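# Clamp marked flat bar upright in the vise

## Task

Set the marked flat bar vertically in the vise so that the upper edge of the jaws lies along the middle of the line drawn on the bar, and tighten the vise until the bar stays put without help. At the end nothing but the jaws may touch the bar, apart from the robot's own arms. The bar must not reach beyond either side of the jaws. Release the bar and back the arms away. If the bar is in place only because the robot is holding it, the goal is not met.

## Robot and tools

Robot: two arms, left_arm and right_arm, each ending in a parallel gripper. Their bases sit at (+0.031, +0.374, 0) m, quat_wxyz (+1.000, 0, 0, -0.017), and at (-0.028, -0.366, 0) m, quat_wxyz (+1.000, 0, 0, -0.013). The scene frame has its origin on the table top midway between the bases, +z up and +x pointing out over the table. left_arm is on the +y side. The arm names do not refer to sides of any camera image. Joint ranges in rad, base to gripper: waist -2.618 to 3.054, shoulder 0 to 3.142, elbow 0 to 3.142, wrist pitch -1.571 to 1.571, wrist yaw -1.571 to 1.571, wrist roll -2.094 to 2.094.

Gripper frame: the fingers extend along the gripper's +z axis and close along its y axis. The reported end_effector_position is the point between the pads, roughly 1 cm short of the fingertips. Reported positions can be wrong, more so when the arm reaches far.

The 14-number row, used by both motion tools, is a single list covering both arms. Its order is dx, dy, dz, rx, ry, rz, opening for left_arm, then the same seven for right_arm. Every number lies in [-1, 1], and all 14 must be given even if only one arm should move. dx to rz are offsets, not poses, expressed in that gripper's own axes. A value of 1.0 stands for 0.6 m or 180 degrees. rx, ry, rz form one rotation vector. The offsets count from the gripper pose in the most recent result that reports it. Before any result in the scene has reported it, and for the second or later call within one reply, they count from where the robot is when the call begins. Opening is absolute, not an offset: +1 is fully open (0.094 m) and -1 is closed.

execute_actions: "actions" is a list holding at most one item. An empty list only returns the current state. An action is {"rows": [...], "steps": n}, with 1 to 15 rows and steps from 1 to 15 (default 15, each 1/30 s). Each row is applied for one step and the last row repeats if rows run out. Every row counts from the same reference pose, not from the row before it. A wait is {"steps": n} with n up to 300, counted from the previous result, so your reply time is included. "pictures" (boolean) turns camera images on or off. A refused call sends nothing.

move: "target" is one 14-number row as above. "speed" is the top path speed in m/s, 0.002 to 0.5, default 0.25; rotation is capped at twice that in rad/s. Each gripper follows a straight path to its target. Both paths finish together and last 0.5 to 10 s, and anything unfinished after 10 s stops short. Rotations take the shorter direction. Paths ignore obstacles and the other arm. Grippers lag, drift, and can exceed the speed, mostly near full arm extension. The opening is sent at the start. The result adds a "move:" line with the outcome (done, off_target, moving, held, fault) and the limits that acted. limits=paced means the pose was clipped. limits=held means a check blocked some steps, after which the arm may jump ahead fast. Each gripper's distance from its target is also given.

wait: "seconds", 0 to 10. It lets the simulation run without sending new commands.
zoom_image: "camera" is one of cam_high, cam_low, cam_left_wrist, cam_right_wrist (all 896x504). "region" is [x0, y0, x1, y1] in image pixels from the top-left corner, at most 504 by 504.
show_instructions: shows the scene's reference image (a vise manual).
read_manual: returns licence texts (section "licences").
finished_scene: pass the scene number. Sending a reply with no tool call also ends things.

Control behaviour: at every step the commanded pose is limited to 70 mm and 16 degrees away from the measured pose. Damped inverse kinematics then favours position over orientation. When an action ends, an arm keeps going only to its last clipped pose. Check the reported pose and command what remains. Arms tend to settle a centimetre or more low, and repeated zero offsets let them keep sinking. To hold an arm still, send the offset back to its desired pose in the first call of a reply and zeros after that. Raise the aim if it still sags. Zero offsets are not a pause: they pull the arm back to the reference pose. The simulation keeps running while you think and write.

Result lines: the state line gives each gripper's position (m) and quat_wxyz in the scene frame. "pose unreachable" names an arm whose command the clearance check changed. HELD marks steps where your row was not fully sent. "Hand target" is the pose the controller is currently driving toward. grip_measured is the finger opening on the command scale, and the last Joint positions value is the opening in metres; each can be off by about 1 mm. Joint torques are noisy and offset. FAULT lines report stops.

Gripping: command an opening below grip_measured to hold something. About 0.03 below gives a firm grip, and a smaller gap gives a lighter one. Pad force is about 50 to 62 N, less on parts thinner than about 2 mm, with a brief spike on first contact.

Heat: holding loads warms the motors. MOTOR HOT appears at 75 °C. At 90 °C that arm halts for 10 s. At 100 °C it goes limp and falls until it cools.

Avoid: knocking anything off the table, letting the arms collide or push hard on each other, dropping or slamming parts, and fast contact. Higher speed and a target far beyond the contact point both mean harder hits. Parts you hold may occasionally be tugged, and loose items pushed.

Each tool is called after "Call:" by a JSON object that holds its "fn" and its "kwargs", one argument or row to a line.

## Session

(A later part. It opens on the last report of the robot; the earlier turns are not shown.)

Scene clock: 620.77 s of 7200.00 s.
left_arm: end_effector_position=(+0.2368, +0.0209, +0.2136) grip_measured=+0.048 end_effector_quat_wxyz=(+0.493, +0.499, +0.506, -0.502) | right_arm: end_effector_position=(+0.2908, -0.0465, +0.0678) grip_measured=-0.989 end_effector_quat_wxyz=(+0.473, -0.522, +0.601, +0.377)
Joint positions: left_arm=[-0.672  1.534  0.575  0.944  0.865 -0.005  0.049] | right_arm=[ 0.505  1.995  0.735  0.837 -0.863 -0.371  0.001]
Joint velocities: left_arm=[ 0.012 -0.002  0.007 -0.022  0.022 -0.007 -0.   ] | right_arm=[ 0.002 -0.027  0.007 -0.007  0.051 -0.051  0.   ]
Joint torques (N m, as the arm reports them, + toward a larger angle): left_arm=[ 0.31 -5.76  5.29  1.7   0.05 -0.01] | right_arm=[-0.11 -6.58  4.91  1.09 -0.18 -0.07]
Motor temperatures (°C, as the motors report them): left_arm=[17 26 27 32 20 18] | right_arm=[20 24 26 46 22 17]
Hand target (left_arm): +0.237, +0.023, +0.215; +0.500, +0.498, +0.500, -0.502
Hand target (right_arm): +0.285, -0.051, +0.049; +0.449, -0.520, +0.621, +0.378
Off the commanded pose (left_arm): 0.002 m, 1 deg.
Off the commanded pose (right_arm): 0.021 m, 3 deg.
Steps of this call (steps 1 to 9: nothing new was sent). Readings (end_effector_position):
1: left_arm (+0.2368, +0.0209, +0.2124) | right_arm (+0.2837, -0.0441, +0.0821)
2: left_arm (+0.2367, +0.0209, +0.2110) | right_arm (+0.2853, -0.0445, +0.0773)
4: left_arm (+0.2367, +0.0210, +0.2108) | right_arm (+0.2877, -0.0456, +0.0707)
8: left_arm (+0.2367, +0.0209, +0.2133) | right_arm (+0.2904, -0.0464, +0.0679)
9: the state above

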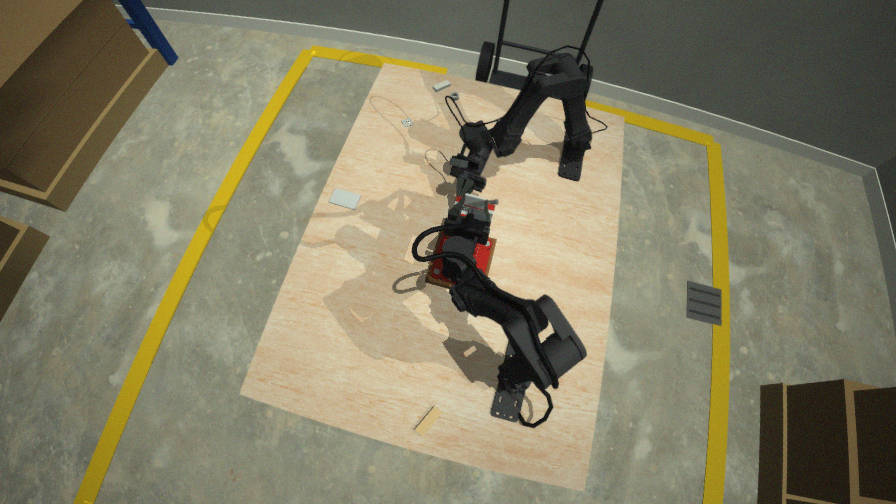

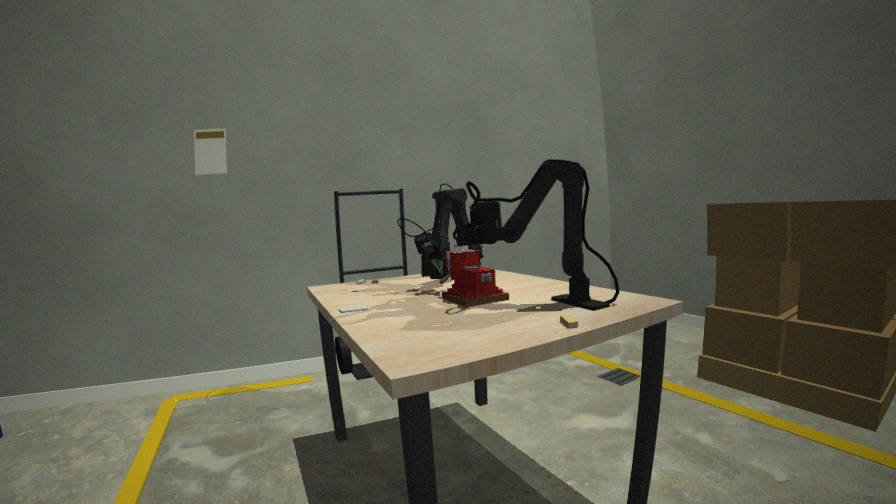

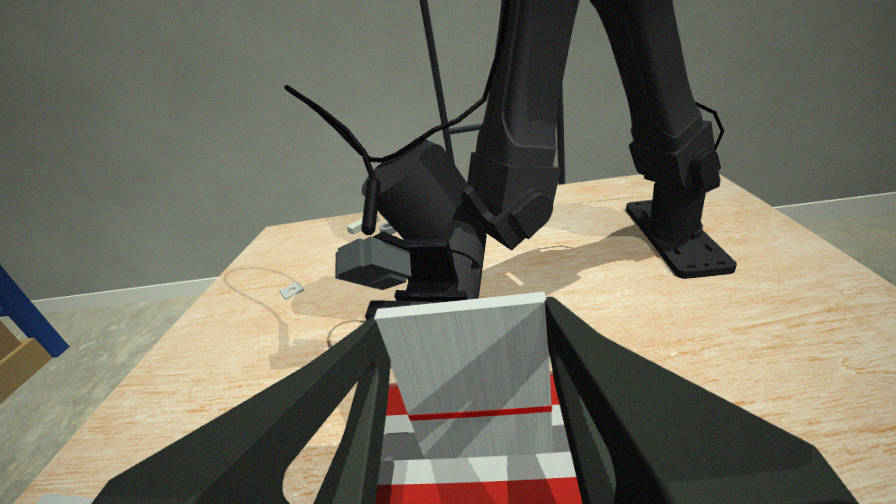

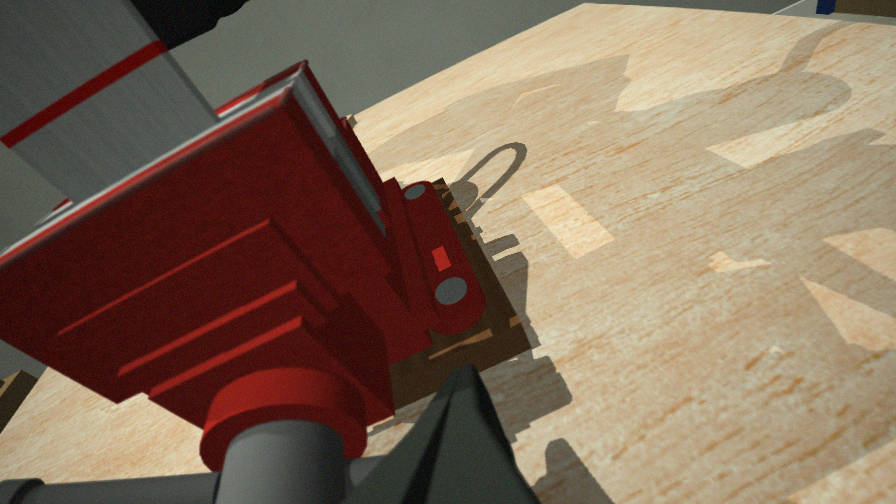

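Call:
{"fn": "execute_actions", "kwargs": {
  "actions": [
    {"rows": [
[-0.001,0,-0.004,0,-0.005,0.005,0.0, 0.0403,0.0128,0.0097,0,0.014,0.008,-1],
[0.001,0,-0.004,0,-0.006,0.005,0.0, 0.0479,0.0216,0.0122,-0.003,0.014,0.010,-1],
[0.003,0,-0.004,0,-0.006,0.005,0.0, 0.0530,0.0336,0.0131,-0.006,0.013,0.010,-1],
[0.006,0,-0.004,0,-0.007,0.005,0.0, 0.0545,0.0470,0.0129,-0.009,0.012,0.010,-1],
[0.009,0,-0.004,0,-0.007,0.005,0.0, 0.0542,0.0621,0.0120,-0.012,0.011,0.010,-1],
[0.012,0,-0.004,0,-0.007,0.005,0.0, 0.0508,0.0771,0.0101,-0.015,0.010,0.010,-1],
[0.015,0,-0.004,0,-0.007,0.005,0.0, 0.0473,0.0920,0.0083,-0.018,0.008,0.010,-1],
[0.018,0,-0.004,0,-0.007,0.005,0.0, 0.0438,0.1069,0.0065,-0.020,0.006,0.010,-1],
[0.020,0,-0.0045,0,-0.007,0.005,0.0, 0.0400,0.1219,0.0047,-0.022,0.003,0.008,-1],
[0.022,0,-0.005,0,-0.007,0.005,0.0, 0.0349,0.1368,0.0024,-0.022,0.000,0.006,-1],
[0.024,0,-0.005,0,-0.006,0.005,0.0, 0.0280,0.1499,0.0,-0.022,-0.004,0.004,-1],
[0.026,0,-0.0055,0,-0.006,0.005,0.0, 0.0200,0.1628,-0.0046,-0.020,-0.008,0.002,-1],
[0.027,0,-0.0055,0,-0.006,0.005,0.0, 0.0095,0.1742,-0.0076,-0.018,-0.012,0,-1],
[0.0277,0,-0.0055,0,-0.006,0.005,0.0, -0.0017,0.1836,-0.0124,-0.016,-0.016,0,-1],
[0.0277,0,-0.0055,0,-0.006,0.005,0.0, -0.0145,0.1897,-0.0171,-0.014,-0.020,0,-1]
], "steps": 15}
  ],
  "pictures": false
}}

Call:
{"fn": "execute_actions", "kwargs": {
  "actions": [
    {"steps": 10}
  ]
}}

Call:
{"fn": "zoom_image", "kwargs": {
  "camera": "cam_left_wrist",
  "region": [385, 360, 575, 460]
}}

Scene clock: 635.73 s of 7200.00 s.
left_arm: end_effector_position=(+0.2362, +0.0215, +0.1945) grip_measured=+0.048 end_effector_quat_wxyz=(+0.491, +0.499, +0.508, -0.502) | right_arm: end_effector_position=(+0.2311, -0.0554, +0.0374) grip_measured=-0.989 end_effector_quat_wxyz=(+0.474, -0.498, +0.639, +0.345)
Joint positions: left_arm=[-0.672  1.597  0.539  1.037  0.865 -0.005  0.049] | right_arm=[ 0.631  1.965  0.447  1.116 -0.645 -0.283  0.001]
Joint velocities: left_arm=[-0.007  0.046 -0.032  0.139 -0.022 -0.037  0.   ] | right_arm=[ 0.471 -0.554 -0.808  0.271  0.623  0.388 -0.   ]
Joint torques (N m, as the arm reports them, + toward a larger angle): left_arm=[ 0.56 -6.    4.99  1.78  0.09 -0.01] | right_arm=[ 4.6  -9.81  3.22  2.07 -2.35 -0.11]
Motor temperatures (°C, as the motors report them): left_arm=[17 26 27 32 20 18] | right_arm=[20 25 25 42 22 17]
Hand target (left_arm): +0.236, +0.025, +0.197; +0.501, +0.499, +0.498, -0.502
Hand target (right_arm): +0.183, -0.035, +0.068; +0.474, -0.524, +0.579, +0.407
Off the commanded pose (left_arm): 0.004 m, 2 deg.
Off the commanded pose (right_arm): 0.069 m, 10 deg.
Steps of this call (steps 1 to 434: nothing new was sent; steps 435 to 449: all 15 steps of this action). Readings (end_effector_position):
435: left_arm (+0.2368, +0.0209, +0.2149) | right_arm (+0.2924, -0.0469, +0.0662)
436: left_arm (+0.2368, +0.0209, +0.2154) | right_arm (+0.2929, -0.0465, +0.0650)
438: left_arm (+0.2371, +0.0207, +0.2163) | right_arm (+0.2905, -0.0460, +0.0609)
442: left_arm (+0.2373, +0.0205, +0.2101) | right_arm (+0.2699, -0.0457, +0.0494)
449: the state above

Scene clock: 636.07 s of 7200.00 s.
left_arm: end_effector_position=(+0.2362, +0.0214, +0.1978) grip_measured=+0.048 end_effector_quat_wxyz=(+0.498, +0.499, +0.502, -0.502) | right_arm: end_effector_position=(+0.2003, -0.0507, +0.0374) grip_measured=-0.989 end_effector_quat_wxyz=(+0.451, -0.501, +0.639, +0.370)
Joint positions: left_arm=[-0.672  1.598  0.539  1.057  0.865 -0.005  0.049] | right_arm=[ 0.688  1.93   0.386  1.132 -0.647 -0.236  0.001]
Joint velocities: left_arm=[ 0.012 -0.012 -0.007  0.066 -0.037  0.007 -0.002] | right_arm=[ 0.012 -0.022  0.002  0.022 -0.051  0.022  0.   ]
Joint torques (N m, as the arm reports them, + toward a larger angle): left_arm=[ 0.56 -5.83  4.81  1.68  0.08 -0.01] | right_arm=[ 2.22 -9.18  4.53  2.23 -0.95 -0.05]
Motor temperatures (°C, as the motors report them): left_arm=[17 26 27 32 20 18] | right_arm=[20 25 25 42 22 17]
Hand target (left_arm): +0.236, +0.025, +0.197; +0.502, +0.499, +0.498, -0.502
Hand target (right_arm): +0.183, -0.035, +0.069; +0.474, -0.524, +0.579, +0.407
Off the commanded pose (left_arm): 0.003 m, 1 deg.
Off the commanded pose (right_arm): 0.047 m, 9 deg.
Steps of this call (steps 1 to 10: nothing new was sent). Readings (end_effector_position):
1: left_arm (+0.2362, +0.0214, +0.1945) | right_arm (+0.2248, -0.0562, +0.0382)
2: left_arm (+0.2362, +0.0214, +0.1951) | right_arm (+0.2191, -0.0564, +0.0384)
4: left_arm (+0.2362, +0.0214, +0.1963) | right_arm (+0.2105, -0.0552, +0.0372)
8: left_arm (+0.2362, +0.0214, +0.1975) | right_arm (+0.2020, -0.0515, +0.0368)
10: the state above

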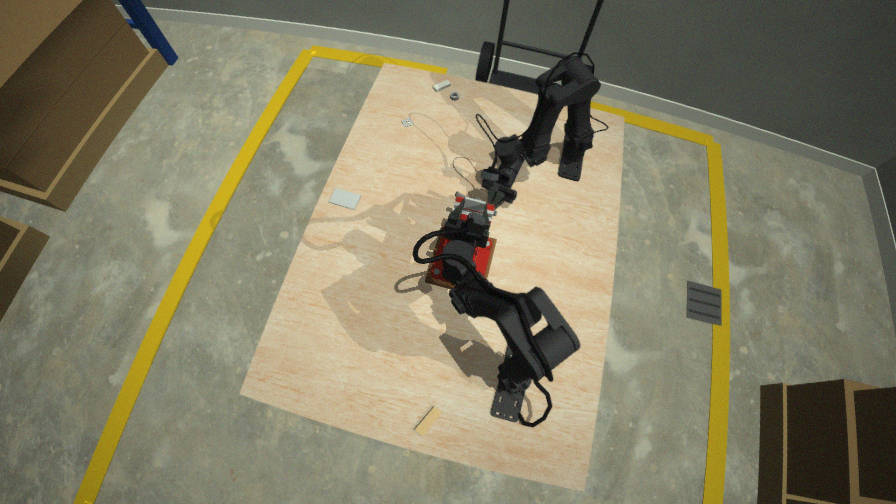

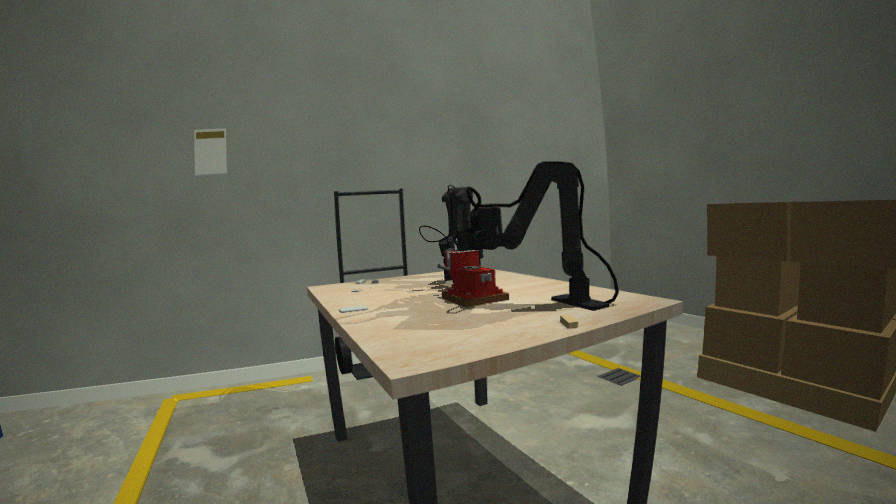

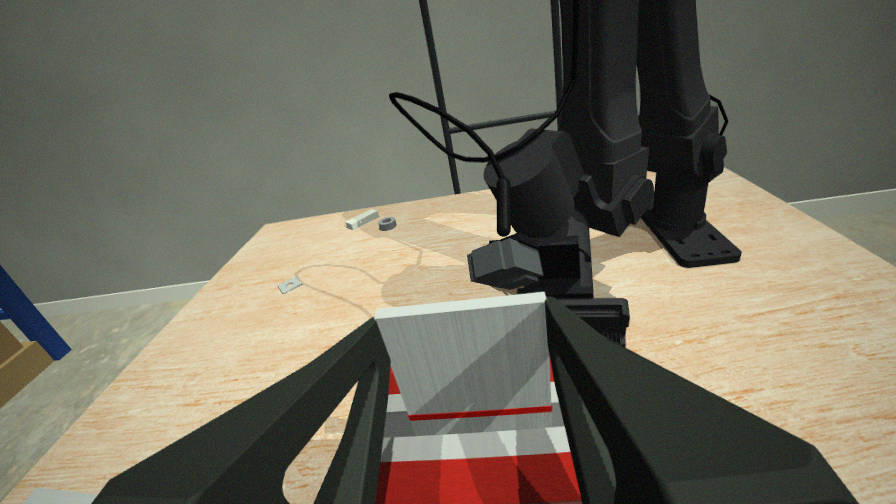

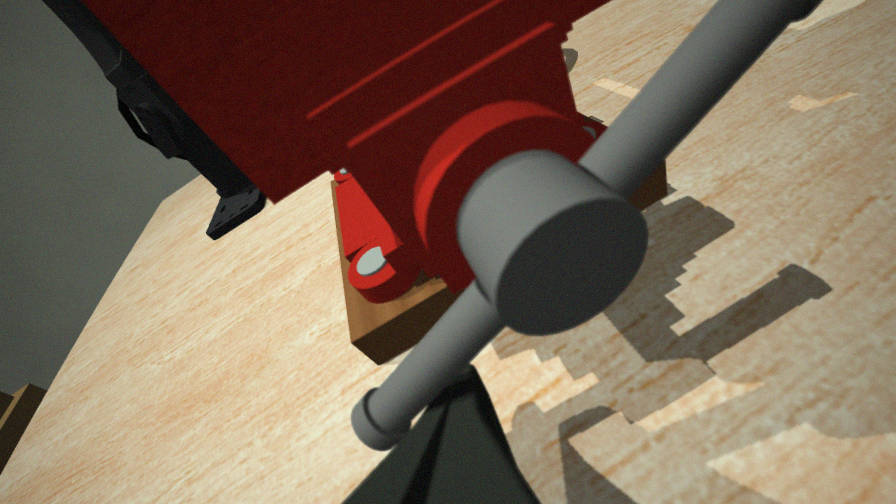

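Region (385, 360, 575, 460) of cam_left_wrist's 896x504 image, scaled by 2.653, with more detail than that image has; it fills the top 265 rows of this view, and the rest is white.

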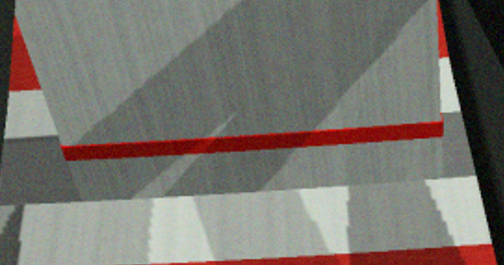

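Call:
{"fn": "execute_actions", "kwargs": {
  "actions": [
    {"rows": [
[0.002,0,-0.007,0,-0.002,0.002,0.0, -0.0658,0.0408,-0.0028,-0.023,-0.042,-0.012,-1],
[0.003,0,-0.008,0,-0.002,0.002,0.0, -0.0783,0.0428,-0.0074,-0.021,-0.046,-0.012,-1],
[0.004,0,-0.009,0,-0.002,0.002,0.0, -0.0908,0.0448,-0.0120,-0.019,-0.050,-0.012,-1],
[0.005,0,-0.010,0,-0.002,0.002,0.0, -0.1034,0.0451,-0.0163,-0.017,-0.054,-0.012,-1],
[0.006,0,-0.011,0,-0.002,0.002,0.0, -0.1162,0.0438,-0.0202,-0.015,-0.057,-0.012,-1],
[0.006,0,-0.011,0,-0.002,0.002,0.0, -0.1290,0.0424,-0.0241,-0.013,-0.059,-0.012,-1],
[0.006,0,-0.011,0,-0.002,0.002,0.0, -0.1420,0.0395,-0.0278,-0.013,-0.059,-0.012,-1],
[0.006,0,-0.011,0,-0.002,0.002,0.0, -0.1535,0.0349,-0.0305,-0.013,-0.059,-0.012,-1],
[0.006,0,-0.011,0,-0.002,0.002,0.0, -0.1647,0.0283,-0.0345,-0.013,-0.058,-0.012,-1],
[0.006,0,-0.011,0,-0.002,0.002,0.0, -0.1734,0.0204,-0.0355,-0.013,-0.056,-0.012,-1],
[0.006,0,-0.011,0,-0.002,0.002,0.0, -0.1801,0.0104,-0.0370,-0.013,-0.054,-0.012,-1],
[0.006,0,-0.011,0,-0.002,0.002,0.0, -0.1838,-0.0013,-0.0370,-0.013,-0.052,-0.012,-1],
[0.006,0,-0.011,0,-0.002,0.002,0.0, -0.1859,-0.0130,-0.0365,-0.013,-0.050,-0.012,-1],
[0.006,0,-0.011,0,-0.002,0.002,0.0, -0.1866,-0.0264,-0.0352,-0.013,-0.048,-0.012,-1],
[0.006,0,-0.011,0,-0.002,0.002,0.0, -0.1842,-0.0399,-0.0330,-0.013,-0.046,-0.012,-1]
], "steps": 15}
  ],
  "pictures": false
}}

Call:
{"fn": "execute_actions", "kwargs": {
  "actions": [
    {"steps": 8}
  ]
}}

Call:
{"fn": "zoom_image", "kwargs": {
  "camera": "cam_left_wrist",
  "region": [385, 360, 575, 460]
}}

Call:
{"fn": "zoom_image", "kwargs": {
  "camera": "cam_right_wrist",
  "region": [320, 110, 560, 290]
}}

Scene clock: 657.17 s of 7200.00 s.
left_arm: end_effector_position=(+0.2384, +0.0235, +0.1995) grip_measured=+0.048 end_effector_quat_wxyz=(+0.502, +0.499, +0.499, -0.501) | right_arm: end_effector_position=(+0.2077, -0.0474, +0.1185) grip_measured=-0.989 end_effector_quat_wxyz=(+0.472, -0.480, +0.617, +0.407)
Joint positions: left_arm=[-0.662  1.598  0.539  1.067  0.872 -0.005  0.049] | right_arm=[ 0.656  1.623  0.447  0.875 -0.72  -0.151  0.001]
Joint velocities: left_arm=[-0.002  0.022 -0.017  0.066  0.007  0.007  0.   ] | right_arm=[-0.515 -0.002  0.75  -0.842 -0.549 -0.271  0.   ]
Joint torques (N m, as the arm reports them, + toward a larger angle): left_arm=[ 0.51 -5.75  3.95  1.65  0.08  0.02] | right_arm=[-0.97 -5.97 10.73  2.39  0.19 -0.12]
Motor temperatures (°C, as the motors report them): left_arm=[17 26 27 33 20 18] | right_arm=[20 27 25 46 22 17]
Hand target (left_arm): +0.236, +0.028, +0.194; +0.501, +0.499, +0.499, -0.501
Hand target (right_arm): +0.229, -0.045, +0.148; +0.499, -0.490, +0.587, +0.407
Off the commanded pose (left_arm): 0.007 m, 0 deg.
Off the commanded pose (right_arm): 0.037 m, 4 deg.
Steps of this call (steps 1 to 618: nothing new was sent; steps 619 to 633: all 15 steps of this action). Readings (end_effector_position):
619: left_arm (+0.2362, +0.0214, +0.1982) | right_arm (+0.1923, -0.0469, +0.0410)
620: left_arm (+0.2362, +0.0215, +0.1982) | right_arm (+0.1906, -0.0468, +0.0420)
622: left_arm (+0.2369, +0.0221, +0.1983) | right_arm (+0.1890, -0.0470, +0.0495)
626: left_arm (+0.2387, +0.0234, +0.1990) | right_arm (+0.1885, -0.0470, +0.0767)
633: the state above

Scene clock: 657.43 s of 7200.00 s.
left_arm: end_effector_position=(+0.2383, +0.0235, +0.1996) grip_measured=+0.048 end_effector_quat_wxyz=(+0.502, +0.499, +0.499, -0.501) | right_arm: end_effector_position=(+0.2202, -0.0492, +0.1245) grip_measured=-0.989 end_effector_quat_wxyz=(+0.468, -0.483, +0.618, +0.408)
Joint positions: left_arm=[-0.662  1.598  0.539  1.067  0.873 -0.005  0.049] | right_arm=[ 0.619  1.623  0.5    0.802 -0.761 -0.172  0.001]
Joint velocities: left_arm=[ 0.002 -0.007 -0.002  0.051  0.007  0.066 -0.   ] | right_arm=[-0.002  0.012  0.002 -0.037 -0.066 -0.022  0.001]
Joint torques (N m, as the arm reports them, + toward a larger angle): left_arm=[ 0.52 -5.75  3.95  1.65  0.1   0.02] | right_arm=[-0.67 -6.35 10.32  1.99 -0.32 -0.04]
Motor temperatures (°C, as the motors report them): left_arm=[17 26 27 33 20 18] | right_arm=[20 27 25 46 22 17]
Hand target (left_arm): +0.236, +0.028, +0.194; +0.501, +0.499, +0.499, -0.501
Hand target (right_arm): +0.229, -0.045, +0.148; +0.499, -0.490, +0.587, +0.407
Off the commanded pose (left_arm): 0.007 m, 0 deg.
Off the commanded pose (right_arm): 0.027 m, 5 deg.
Steps of this call (steps 1 to 8: nothing new was sent). Readings (end_effector_position):
1: left_arm (+0.2384, +0.0235, +0.1995) | right_arm (+0.2138, -0.0478, +0.1223)
2: left_arm (+0.2384, +0.0235, +0.1995) | right_arm (+0.2184, -0.0485, +0.1246)
4: left_arm (+0.2383, +0.0235, +0.1996) | right_arm (+0.2203, -0.0491, +0.1246)
8: the state above

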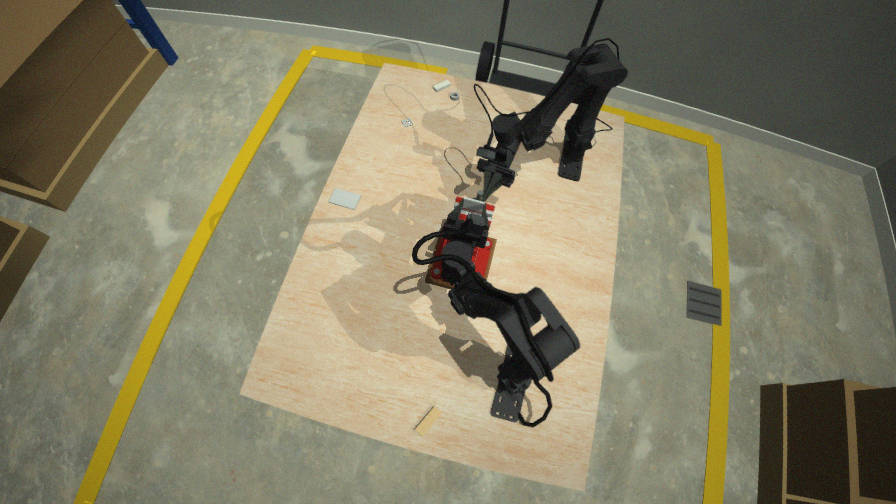

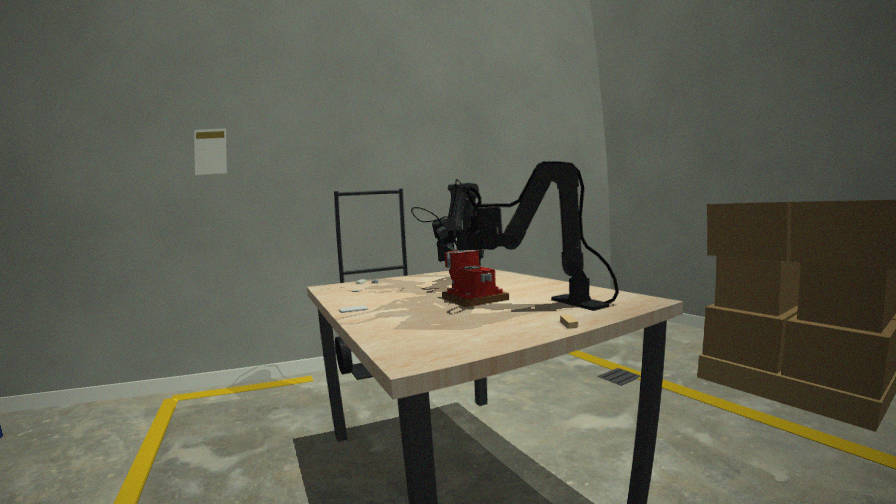

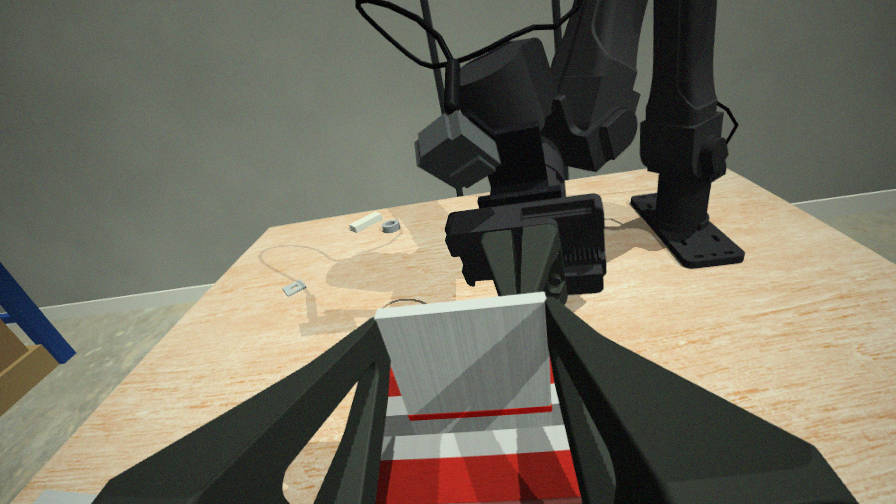

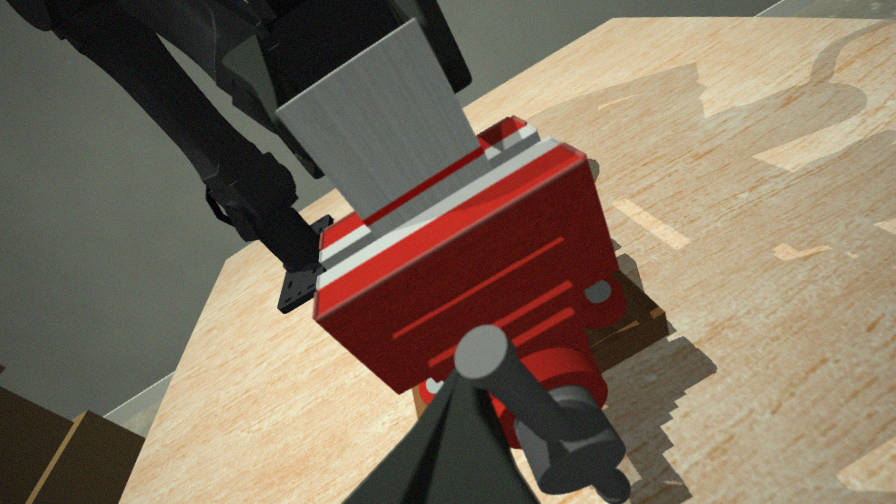

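Region (385, 360, 575, 460) of cam_left_wrist's 896x504 image, scaled by 2.653, with more detail than that image has; it fills the top 265 rows of this view, and the rest is white.

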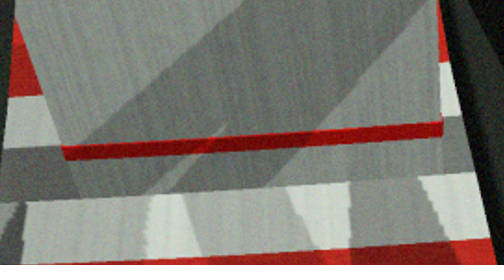

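Region (320, 110, 560, 290) of cam_right_wrist's 896x504 image, scaled by 2.100, with more detail than that image has; it fills the top 378 rows of this view, and the rest is white.

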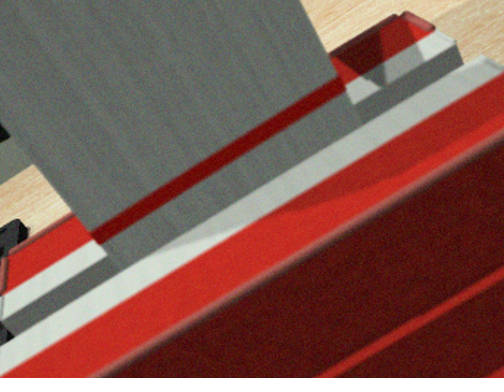

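Call:
{"fn": "execute_actions", "kwargs": {
  "actions": [
    {"rows": [
[0.010,-0.003,-0.007,0,0,0,0.0, -0.0381,-0.0225,0.0072,-0.003,-0.013,-0.016,-1],
[0.011,-0.003,-0.007,0,0,0,0.0, -0.0366,-0.0391,0.0110,-0.003,-0.011,-0.017,-1],
[0.012,-0.003,-0.007,0,0,0,0.0, -0.0350,-0.0556,0.0148,-0.003,-0.009,-0.017,-1],
[0.013,-0.003,-0.007,0,0,0,0.0, -0.0300,-0.0707,0.0191,-0.003,-0.006,-0.017,-1],
[0.014,-0.003,-0.007,0,0,0,0.0, -0.0217,-0.0860,0.0241,-0.003,-0.003,-0.017,-1],
[0.014,-0.003,-0.007,0,0,0,0.0, -0.0114,-0.0981,0.0289,-0.003,0.001,-0.017,-1],
[0.014,-0.003,-0.007,0,0,0,0.0, 0.0007,-0.1086,0.0338,-0.003,0.005,-0.017,-1],
[0.014,-0.003,-0.006,0,0,0,0.0, 0.0146,-0.1158,0.0384,-0.003,0.009,-0.017,-1],
[0.0135,-0.003,-0.006,0,0,0,0.0, 0.0287,-0.1215,0.0428,-0.003,0.012,-0.017,-1],
[0.0135,-0.003,-0.006,0,0,0,0.0, 0.0430,-0.1256,0.0468,-0.003,0.015,-0.017,-1],
[0.0135,-0.003,-0.006,0,0,0,0.0, 0.0576,-0.1264,0.0503,-0.003,0.018,-0.017,-1],
[0.0135,-0.003,-0.006,0,0,0,0.0, 0.0722,-0.1272,0.0537,-0.003,0.021,-0.017,-1],
[0.0135,-0.003,-0.006,0,0,0,0.0, 0.0869,-0.1263,0.0569,-0.003,0.023,-0.017,-1],
[0.0135,-0.003,-0.006,0,0,0,0.0, 0.1002,-0.1237,0.0594,-0.003,0.025,-0.017,-1],
[0.0135,-0.003,-0.006,0,0,0,0.0, 0.1121,-0.1195,0.0612,-0.003,0.027,-0.017,-1]
], "steps": 15}
  ],
  "pictures": false
}}

Call:
{"fn": "execute_actions", "kwargs": {
  "actions": [
    {"steps": 9}
  ]
}}

Call:
{"fn": "zoom_image", "kwargs": {
  "camera": "cam_left_wrist",
  "region": [385, 360, 575, 460]
}}

Call:
{"fn": "zoom_image", "kwargs": {
  "camera": "cam_right_wrist",
  "region": [30, 70, 290, 240]
}}

Scene clock: 681.80 s of 7200.00 s.
left_arm: end_effector_position=(+0.2372, +0.0244, +0.1928) grip_measured=+0.048 end_effector_quat_wxyz=(+0.498, +0.498, +0.503, -0.501) | right_arm: end_effector_position=(+0.2817, -0.0399, +0.0876) grip_measured=-0.989 end_effector_quat_wxyz=(+0.467, -0.521, +0.588, +0.405)
Joint positions: left_arm=[-0.662  1.612  0.525  1.083  0.873 -0.005  0.049] | right_arm=[ 0.516  1.949  0.744  0.81  -0.912 -0.328  0.001]
Joint velocities: left_arm=[ 0.017 -0.002 -0.012 -0.007  0.007 -0.022  0.001] | right_arm=[-0.012  0.574 -0.007  0.476  0.212 -0.286  0.001]
Joint torques (N m, as the arm reports them, + toward a larger angle): left_arm=[ 0.35 -5.78  4.61  1.67  0.05  0.04] | right_arm=[ 0.04 -5.2   5.24  0.62  0.23 -0.08]
Motor temperatures (°C, as the motors report them): left_arm=[17 25 26 33 20 18] | right_arm=[20 26 27 45 22 17]
Hand target (left_arm): +0.236, +0.027, +0.192; +0.502, +0.499, +0.499, -0.500
Hand target (right_arm): +0.285, -0.047, +0.049; +0.447, -0.520, +0.621, +0.379
Off the commanded pose (left_arm): 0.003 m, 1 deg.
Off the commanded pose (right_arm): 0.042 m, 5 deg.
Steps of this call (steps 1 to 716: nothing new was sent; steps 717 to 731: all 15 steps of this action). Readings (end_effector_position):
717: left_arm (+0.2383, +0.0235, +0.1997) | right_arm (+0.2206, -0.0490, +0.1247)
718: left_arm (+0.2383, +0.0235, +0.1998) | right_arm (+0.2223, -0.0486, +0.1247)
720: left_arm (+0.2383, +0.0235, +0.2004) | right_arm (+0.2330, -0.0478, +0.1246)
724: left_arm (+0.2373, +0.0243, +0.1961) | right_arm (+0.2550, -0.0409, +0.1230)
731: the state above

Scene clock: 682.10 s of 7200.00 s.
left_arm: end_effector_position=(+0.2372, +0.0244, +0.1929) grip_measured=+0.048 end_effector_quat_wxyz=(+0.498, +0.499, +0.502, -0.501) | right_arm: end_effector_position=(+0.2909, -0.0426, +0.0676) grip_measured=-0.989 end_effector_quat_wxyz=(+0.472, -0.522, +0.602, +0.378)
Joint positions: left_arm=[-0.662  1.612  0.525  1.084  0.873 -0.005  0.049] | right_arm=[ 0.515  2.     0.744  0.833 -0.855 -0.365  0.001]
Joint velocities: left_arm=[-0.017  0.007 -0.012 -0.051 -0.022 -0.051  0.   ] | right_arm=[ 0.007 -0.002 -0.007 -0.066 -0.022 -0.022  0.   ]
Joint torques (N m, as the arm reports them, + toward a larger angle): left_arm=[ 0.35 -5.79  4.64  1.65  0.05  0.04] | right_arm=[-0.01 -6.53  4.83  1.14 -0.18 -0.08]
Motor temperatures (°C, as the motors report them): left_arm=[17 25 26 33 20 18] | right_arm=[20 26 27 45 22 17]
Hand target (left_arm): +0.236, +0.027, +0.192; +0.502, +0.499, +0.499, -0.500
Hand target (right_arm): +0.285, -0.047, +0.049; +0.447, -0.520, +0.621, +0.379
Off the commanded pose (left_arm): 0.003 m, 1 deg.
Off the commanded pose (right_arm): 0.021 m, 3 deg.
Steps of this call (steps 1 to 9: nothing new was sent). Readings (end_effector_position):
1: left_arm (+0.2372, +0.0244, +0.1928) | right_arm (+0.2836, -0.0401, +0.0823)
2: left_arm (+0.2372, +0.0244, +0.1928) | right_arm (+0.2853, -0.0406, +0.0776)
4: left_arm (+0.2372, +0.0244, +0.1928) | right_arm (+0.2879, -0.0416, +0.0709)
8: left_arm (+0.2372, +0.0244, +0.1929) | right_arm (+0.2906, -0.0425, +0.0677)
9: the state above

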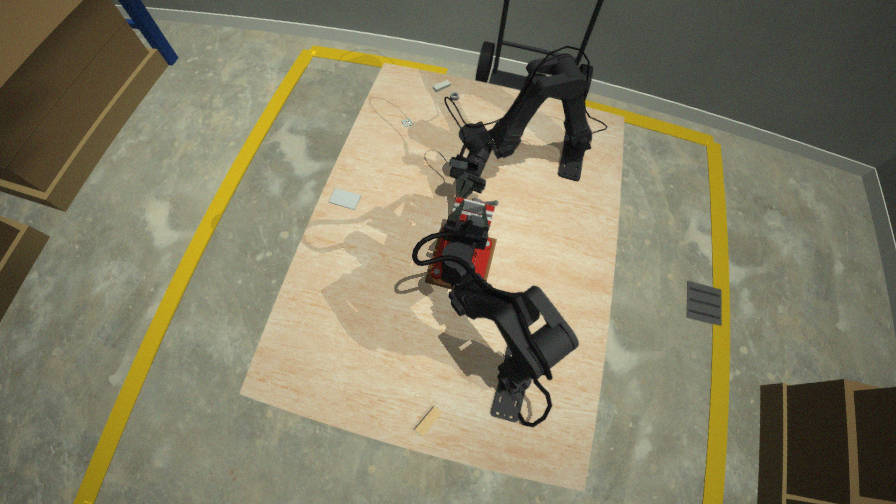

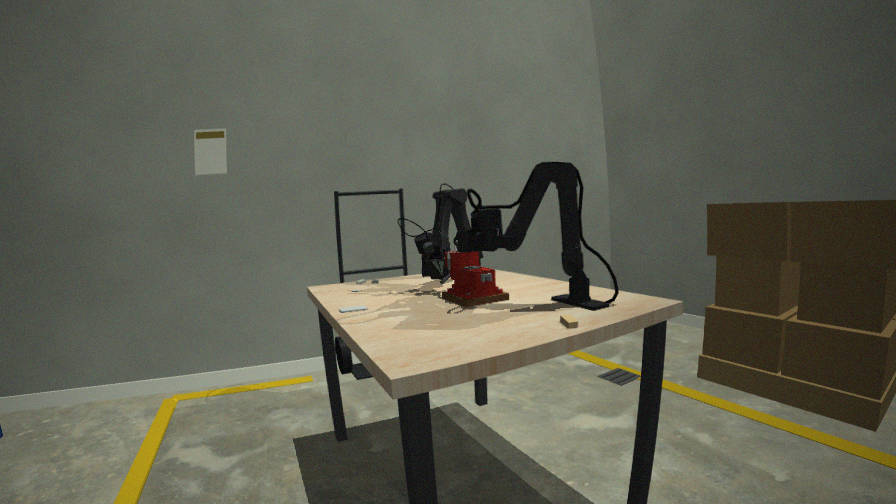

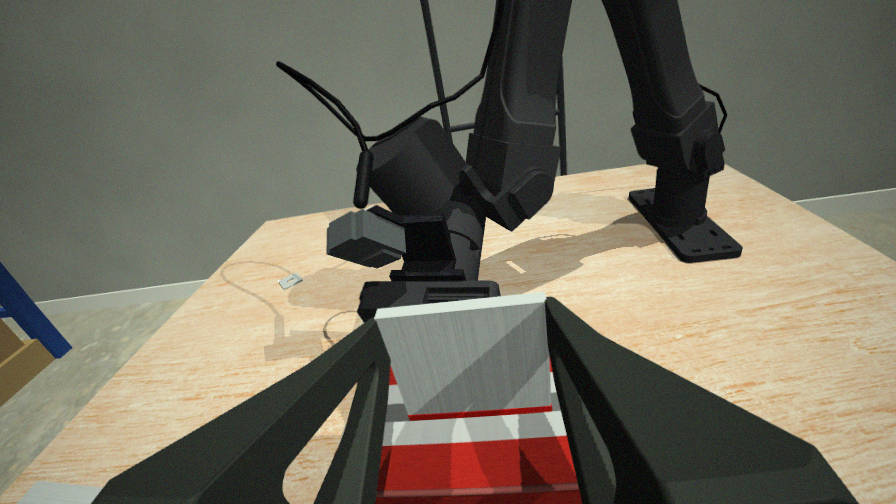

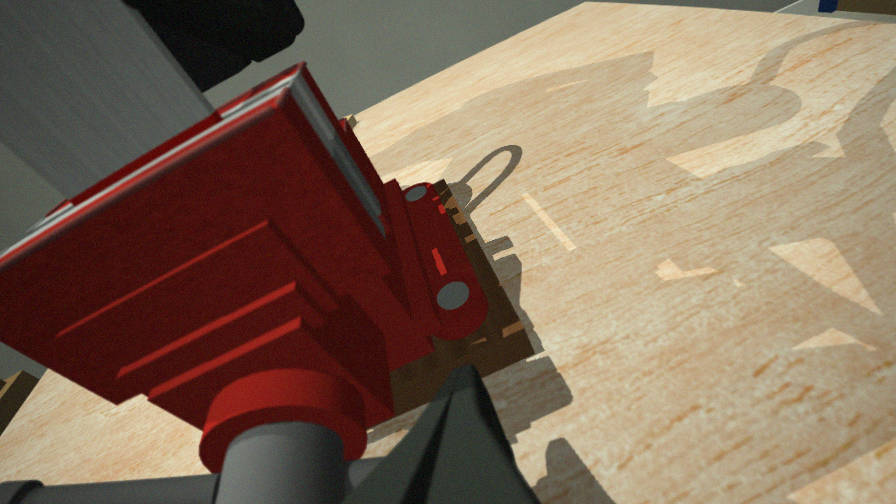

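Region (385, 360, 575, 460) of cam_left_wrist's 896x504 image, scaled by 2.653, with more detail than that image has; it fills the top 265 rows of this view, and the rest is white.

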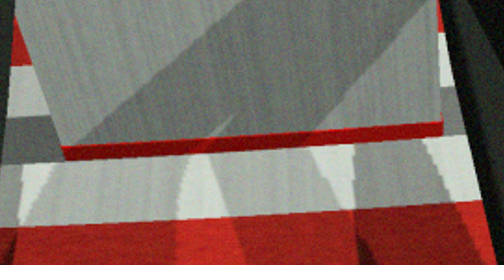

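Region (30, 70, 290, 240) of cam_right_wrist's 896x504 image, scaled by 1.938, with more detail than that image has; it fills the top 330 rows of this view, and the rest is white.

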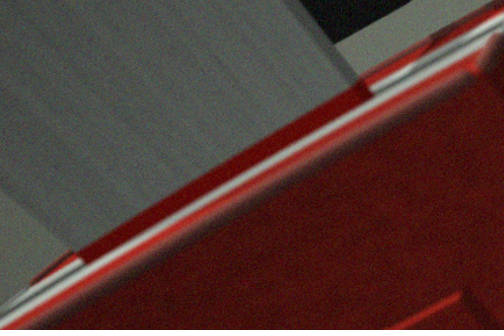

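Call:
{"fn": "zoom_image", "kwargs": {
  "camera": "cam_right_wrist",
  "region": [170, 90, 250, 150]
}}

Call:
{"fn": "zoom_image", "kwargs": {
  "camera": "cam_right_wrist",
  "region": [50, 165, 130, 225]
}}

Region (170, 90, 250, 150) of cam_right_wrist's 896x504 image, scaled by 6.300, with more detail than that image has; it fills the top 378 rows of this view, and the rest is white.

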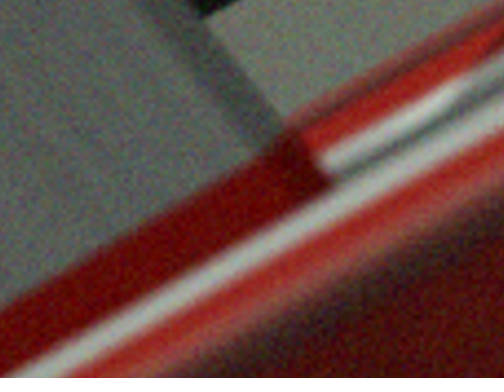

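Region (50, 165, 130, 225) of cam_right_wrist's 896x504 image, scaled by 6.300, with more detail than that image has; it fills the top 378 rows of this view, and the rest is white.

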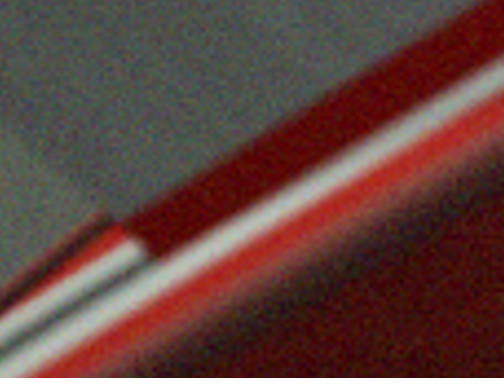

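Call:
{"fn": "execute_actions", "kwargs": {
  "actions": [
    {"rows": [
[0.002,-0.001,-0.005,0,0.002,0,0.0, 0.0403,0.0128,0.0097,0,0.014,0.008,-1],
[0.002,-0.001,-0.005,0,0.002,0,0.0, 0.0479,0.0216,0.0122,-0.003,0.014,0.010,-1],
[0.002,-0.001,-0.005,0,0.002,0,0.0, 0.0530,0.0336,0.0131,-0.006,0.013,0.010,-1],
[0.002,-0.001,-0.005,0,0.002,0,0.0, 0.0545,0.0470,0.0129,-0.009,0.012,0.010,-1],
[0.002,-0.001,-0.005,0,0.002,0,0.0, 0.0542,0.0621,0.0120,-0.012,0.011,0.010,-1],
[0.002,-0.001,-0.005,0,0.002,0,0.0, 0.0508,0.0771,0.0101,-0.015,0.010,0.010,-1],
[0.002,-0.001,-0.005,0,0.002,0,0.0, 0.0473,0.0920,0.0083,-0.018,0.008,0.010,-1],
[0.002,-0.001,-0.005,0,0.002,0,0.0, 0.0438,0.1069,0.0065,-0.020,0.006,0.010,-1],
[0.002,-0.001,-0.005,0,0.002,0,0.0, 0.0400,0.1219,0.0047,-0.022,0.003,0.008,-1],
[0.002,-0.001,-0.005,0,0.002,0,0.0, 0.0349,0.1368,0.0024,-0.022,0.000,0.006,-1],
[0.002,-0.001,-0.005,0,0.002,0,0.0, 0.0300,0.1480,0.0,-0.022,-0.004,0.004,-1],
[0.002,-0.001,-0.005,0,0.002,0,0.0, 0.0250,0.1570,-0.0025,-0.020,-0.007,0.002,-1],
[0.002,-0.001,-0.005,0,0.002,0,0.0, 0.0200,0.1628,-0.0046,-0.020,-0.009,0.002,-1]
], "steps": 15}
  ],
  "pictures": false
}}

Call:
{"fn": "execute_actions", "kwargs": {
  "actions": [
    {"steps": 8}
  ]
}}

Call:
{"fn": "zoom_image", "kwargs": {
  "camera": "cam_left_wrist",
  "region": [385, 360, 575, 460]
}}

Scene clock: 712.70 s of 7200.00 s.
left_arm: end_effector_position=(+0.2371, +0.0245, +0.1909) grip_measured=+0.048 end_effector_quat_wxyz=(+0.494, +0.498, +0.506, -0.501) | right_arm: end_effector_position=(+0.2363, -0.0505, +0.0343) grip_measured=-0.989 end_effector_quat_wxyz=(+0.471, -0.502, +0.634, +0.351)
Joint positions: left_arm=[-0.662  1.612  0.525  1.073  0.873 -0.005  0.049] | right_arm=[ 0.624  2.     0.485  1.108 -0.67  -0.29   0.   ]
Joint velocities: left_arm=[-0.017 -0.007 -0.002  0.007  0.051 -0.007  0.001] | right_arm=[ 0.178 -0.081 -0.403  0.242  0.227  0.227 -0.002]
Joint torques (N m, as the arm reports them, + toward a larger angle): left_arm=[ 0.43 -7.08  5.05  1.42  0.07  0.09] | right_arm=[ 3.82 -8.94  3.55  1.7  -1.81 -0.07]
Motor temperatures (°C, as the motors report them): left_arm=[17 25 26 33 20 18] | right_arm=[20 26 25 41 22 17]
Hand target (left_arm): +0.237, +0.027, +0.192; +0.496, +0.500, +0.504, -0.499
Hand target (right_arm): +0.197, -0.033, +0.052; +0.459, -0.531, +0.586, +0.405
Off the commanded pose (left_arm): 0.003 m, 0 deg.
Off the commanded pose (right_arm): 0.050 m, 9 deg.
Steps of this call (steps 1 to 903: nothing new was sent; steps 904 to 918: all 15 steps of this action). Readings (end_effector_position):
904: left_arm (+0.2372, +0.0244, +0.1927) | right_arm (+0.2927, -0.0429, +0.0660)
905: left_arm (+0.2372, +0.0244, +0.1923) | right_arm (+0.2932, -0.0425, +0.0649)
907: left_arm (+0.2371, +0.0244, +0.1916) | right_arm (+0.2908, -0.0421, +0.0610)
911: left_arm (+0.2371, +0.0245, +0.1911) | right_arm (+0.2704, -0.0419, +0.0494)
918: the state above

Scene clock: 712.97 s of 7200.00 s.
left_arm: end_effector_position=(+0.2371, +0.0245, +0.1909) grip_measured=+0.048 end_effector_quat_wxyz=(+0.494, +0.498, +0.506, -0.501) | right_arm: end_effector_position=(+0.2247, -0.0496, +0.0305) grip_measured=-0.989 end_effector_quat_wxyz=(+0.460, -0.501, +0.639, +0.360)
Joint positions: left_arm=[-0.662  1.612  0.525  1.073  0.873 -0.005  0.049] | right_arm=[ 0.645  1.998  0.459  1.122 -0.665 -0.267  0.   ]
Joint velocities: left_arm=[ 0.017 -0.007 -0.012  0.007 -0.051  0.037 -0.001] | right_arm=[ 0.027  0.007 -0.022 -0.066 -0.051  0.037 -0.001]
Joint torques (N m, as the arm reports them, + toward a larger angle): left_arm=[ 0.42 -7.08  5.05  1.41  0.07  0.09] | right_arm=[ 3.03 -9.22  3.69  1.97 -1.39  0.02]
Motor temperatures (°C, as the motors report them): left_arm=[17 25 26 33 20 18] | right_arm=[20 26 25 41 22 17]
Hand target (left_arm): +0.237, +0.027, +0.192; +0.496, +0.500, +0.504, -0.499
Hand target (right_arm): +0.197, -0.034, +0.052; +0.460, -0.531, +0.586, +0.405
Off the commanded pose (left_arm): 0.003 m, 0 deg.
Off the commanded pose (right_arm): 0.042 m, 9 deg.
Steps of this call (steps 1 to 8: nothing new was sent). Readings (end_effector_position):
1: left_arm (+0.2371, +0.0245, +0.1909) | right_arm (+0.2334, -0.0507, +0.0336)
2: left_arm (+0.2371, +0.0245, +0.1909) | right_arm (+0.2308, -0.0505, +0.0327)
4: left_arm (+0.2371, +0.0245, +0.1909) | right_arm (+0.2271, -0.0500, +0.0312)
8: the state above

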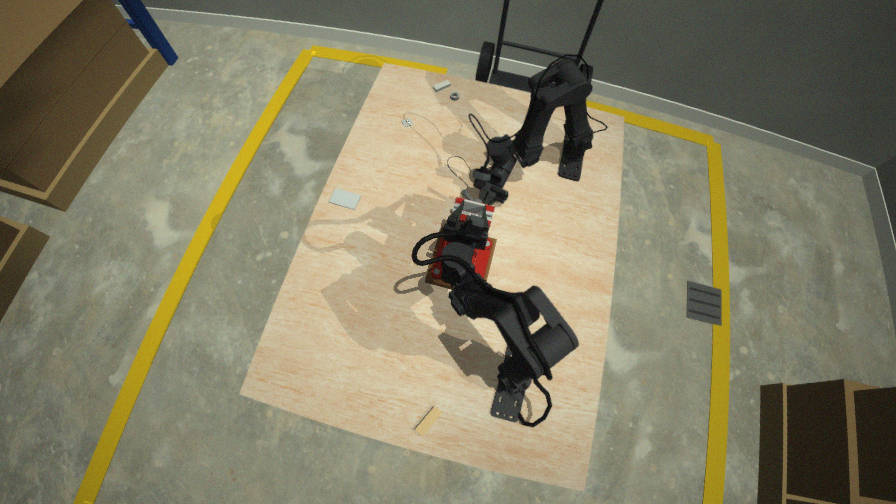

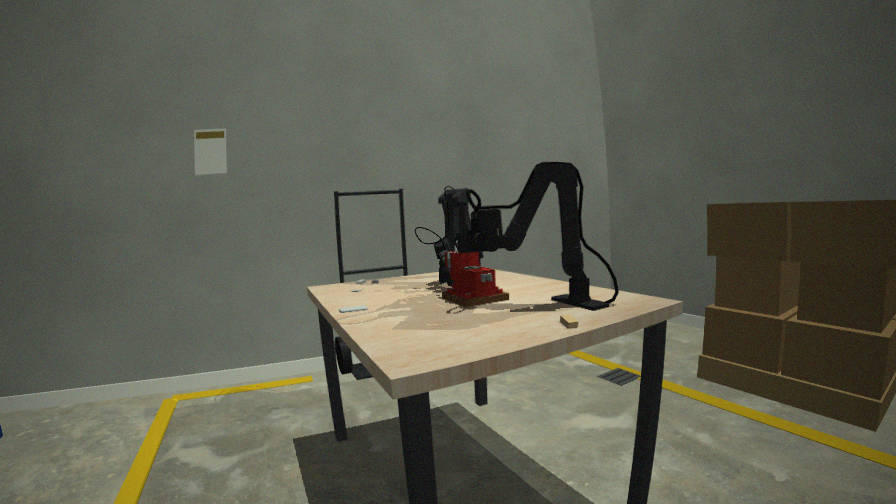

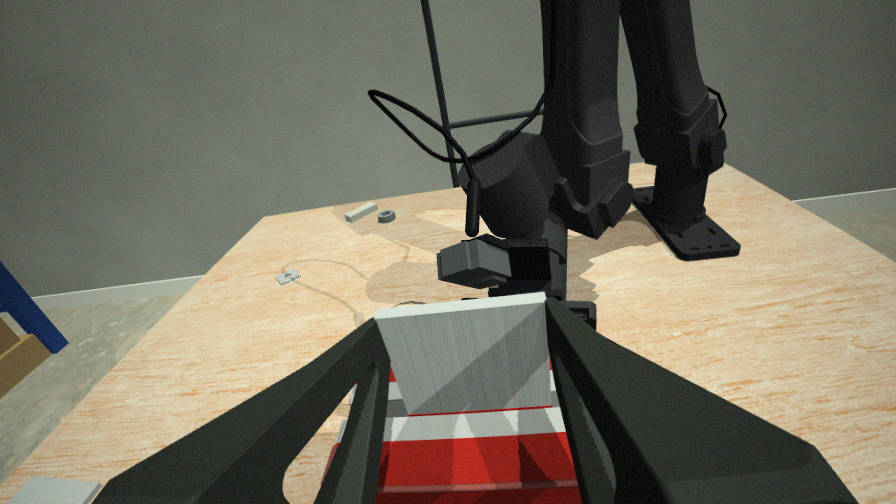

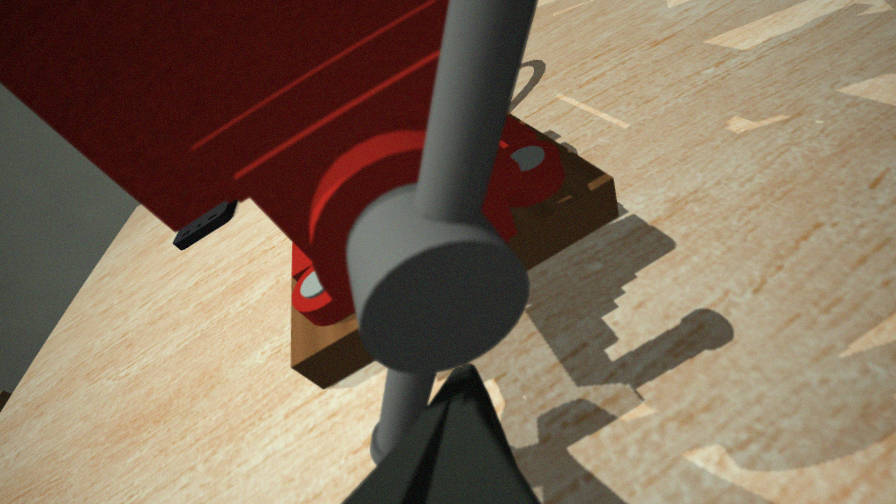

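Region (385, 360, 575, 460) of cam_left_wrist's 896x504 image, scaled by 2.653, with more detail than that image has; it fills the top 265 rows of this view, and the rest is white.

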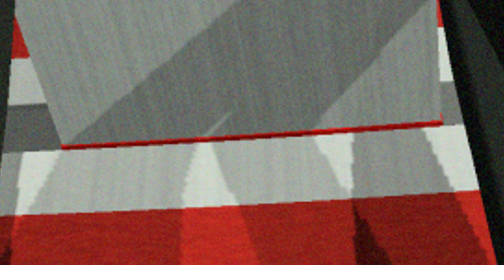

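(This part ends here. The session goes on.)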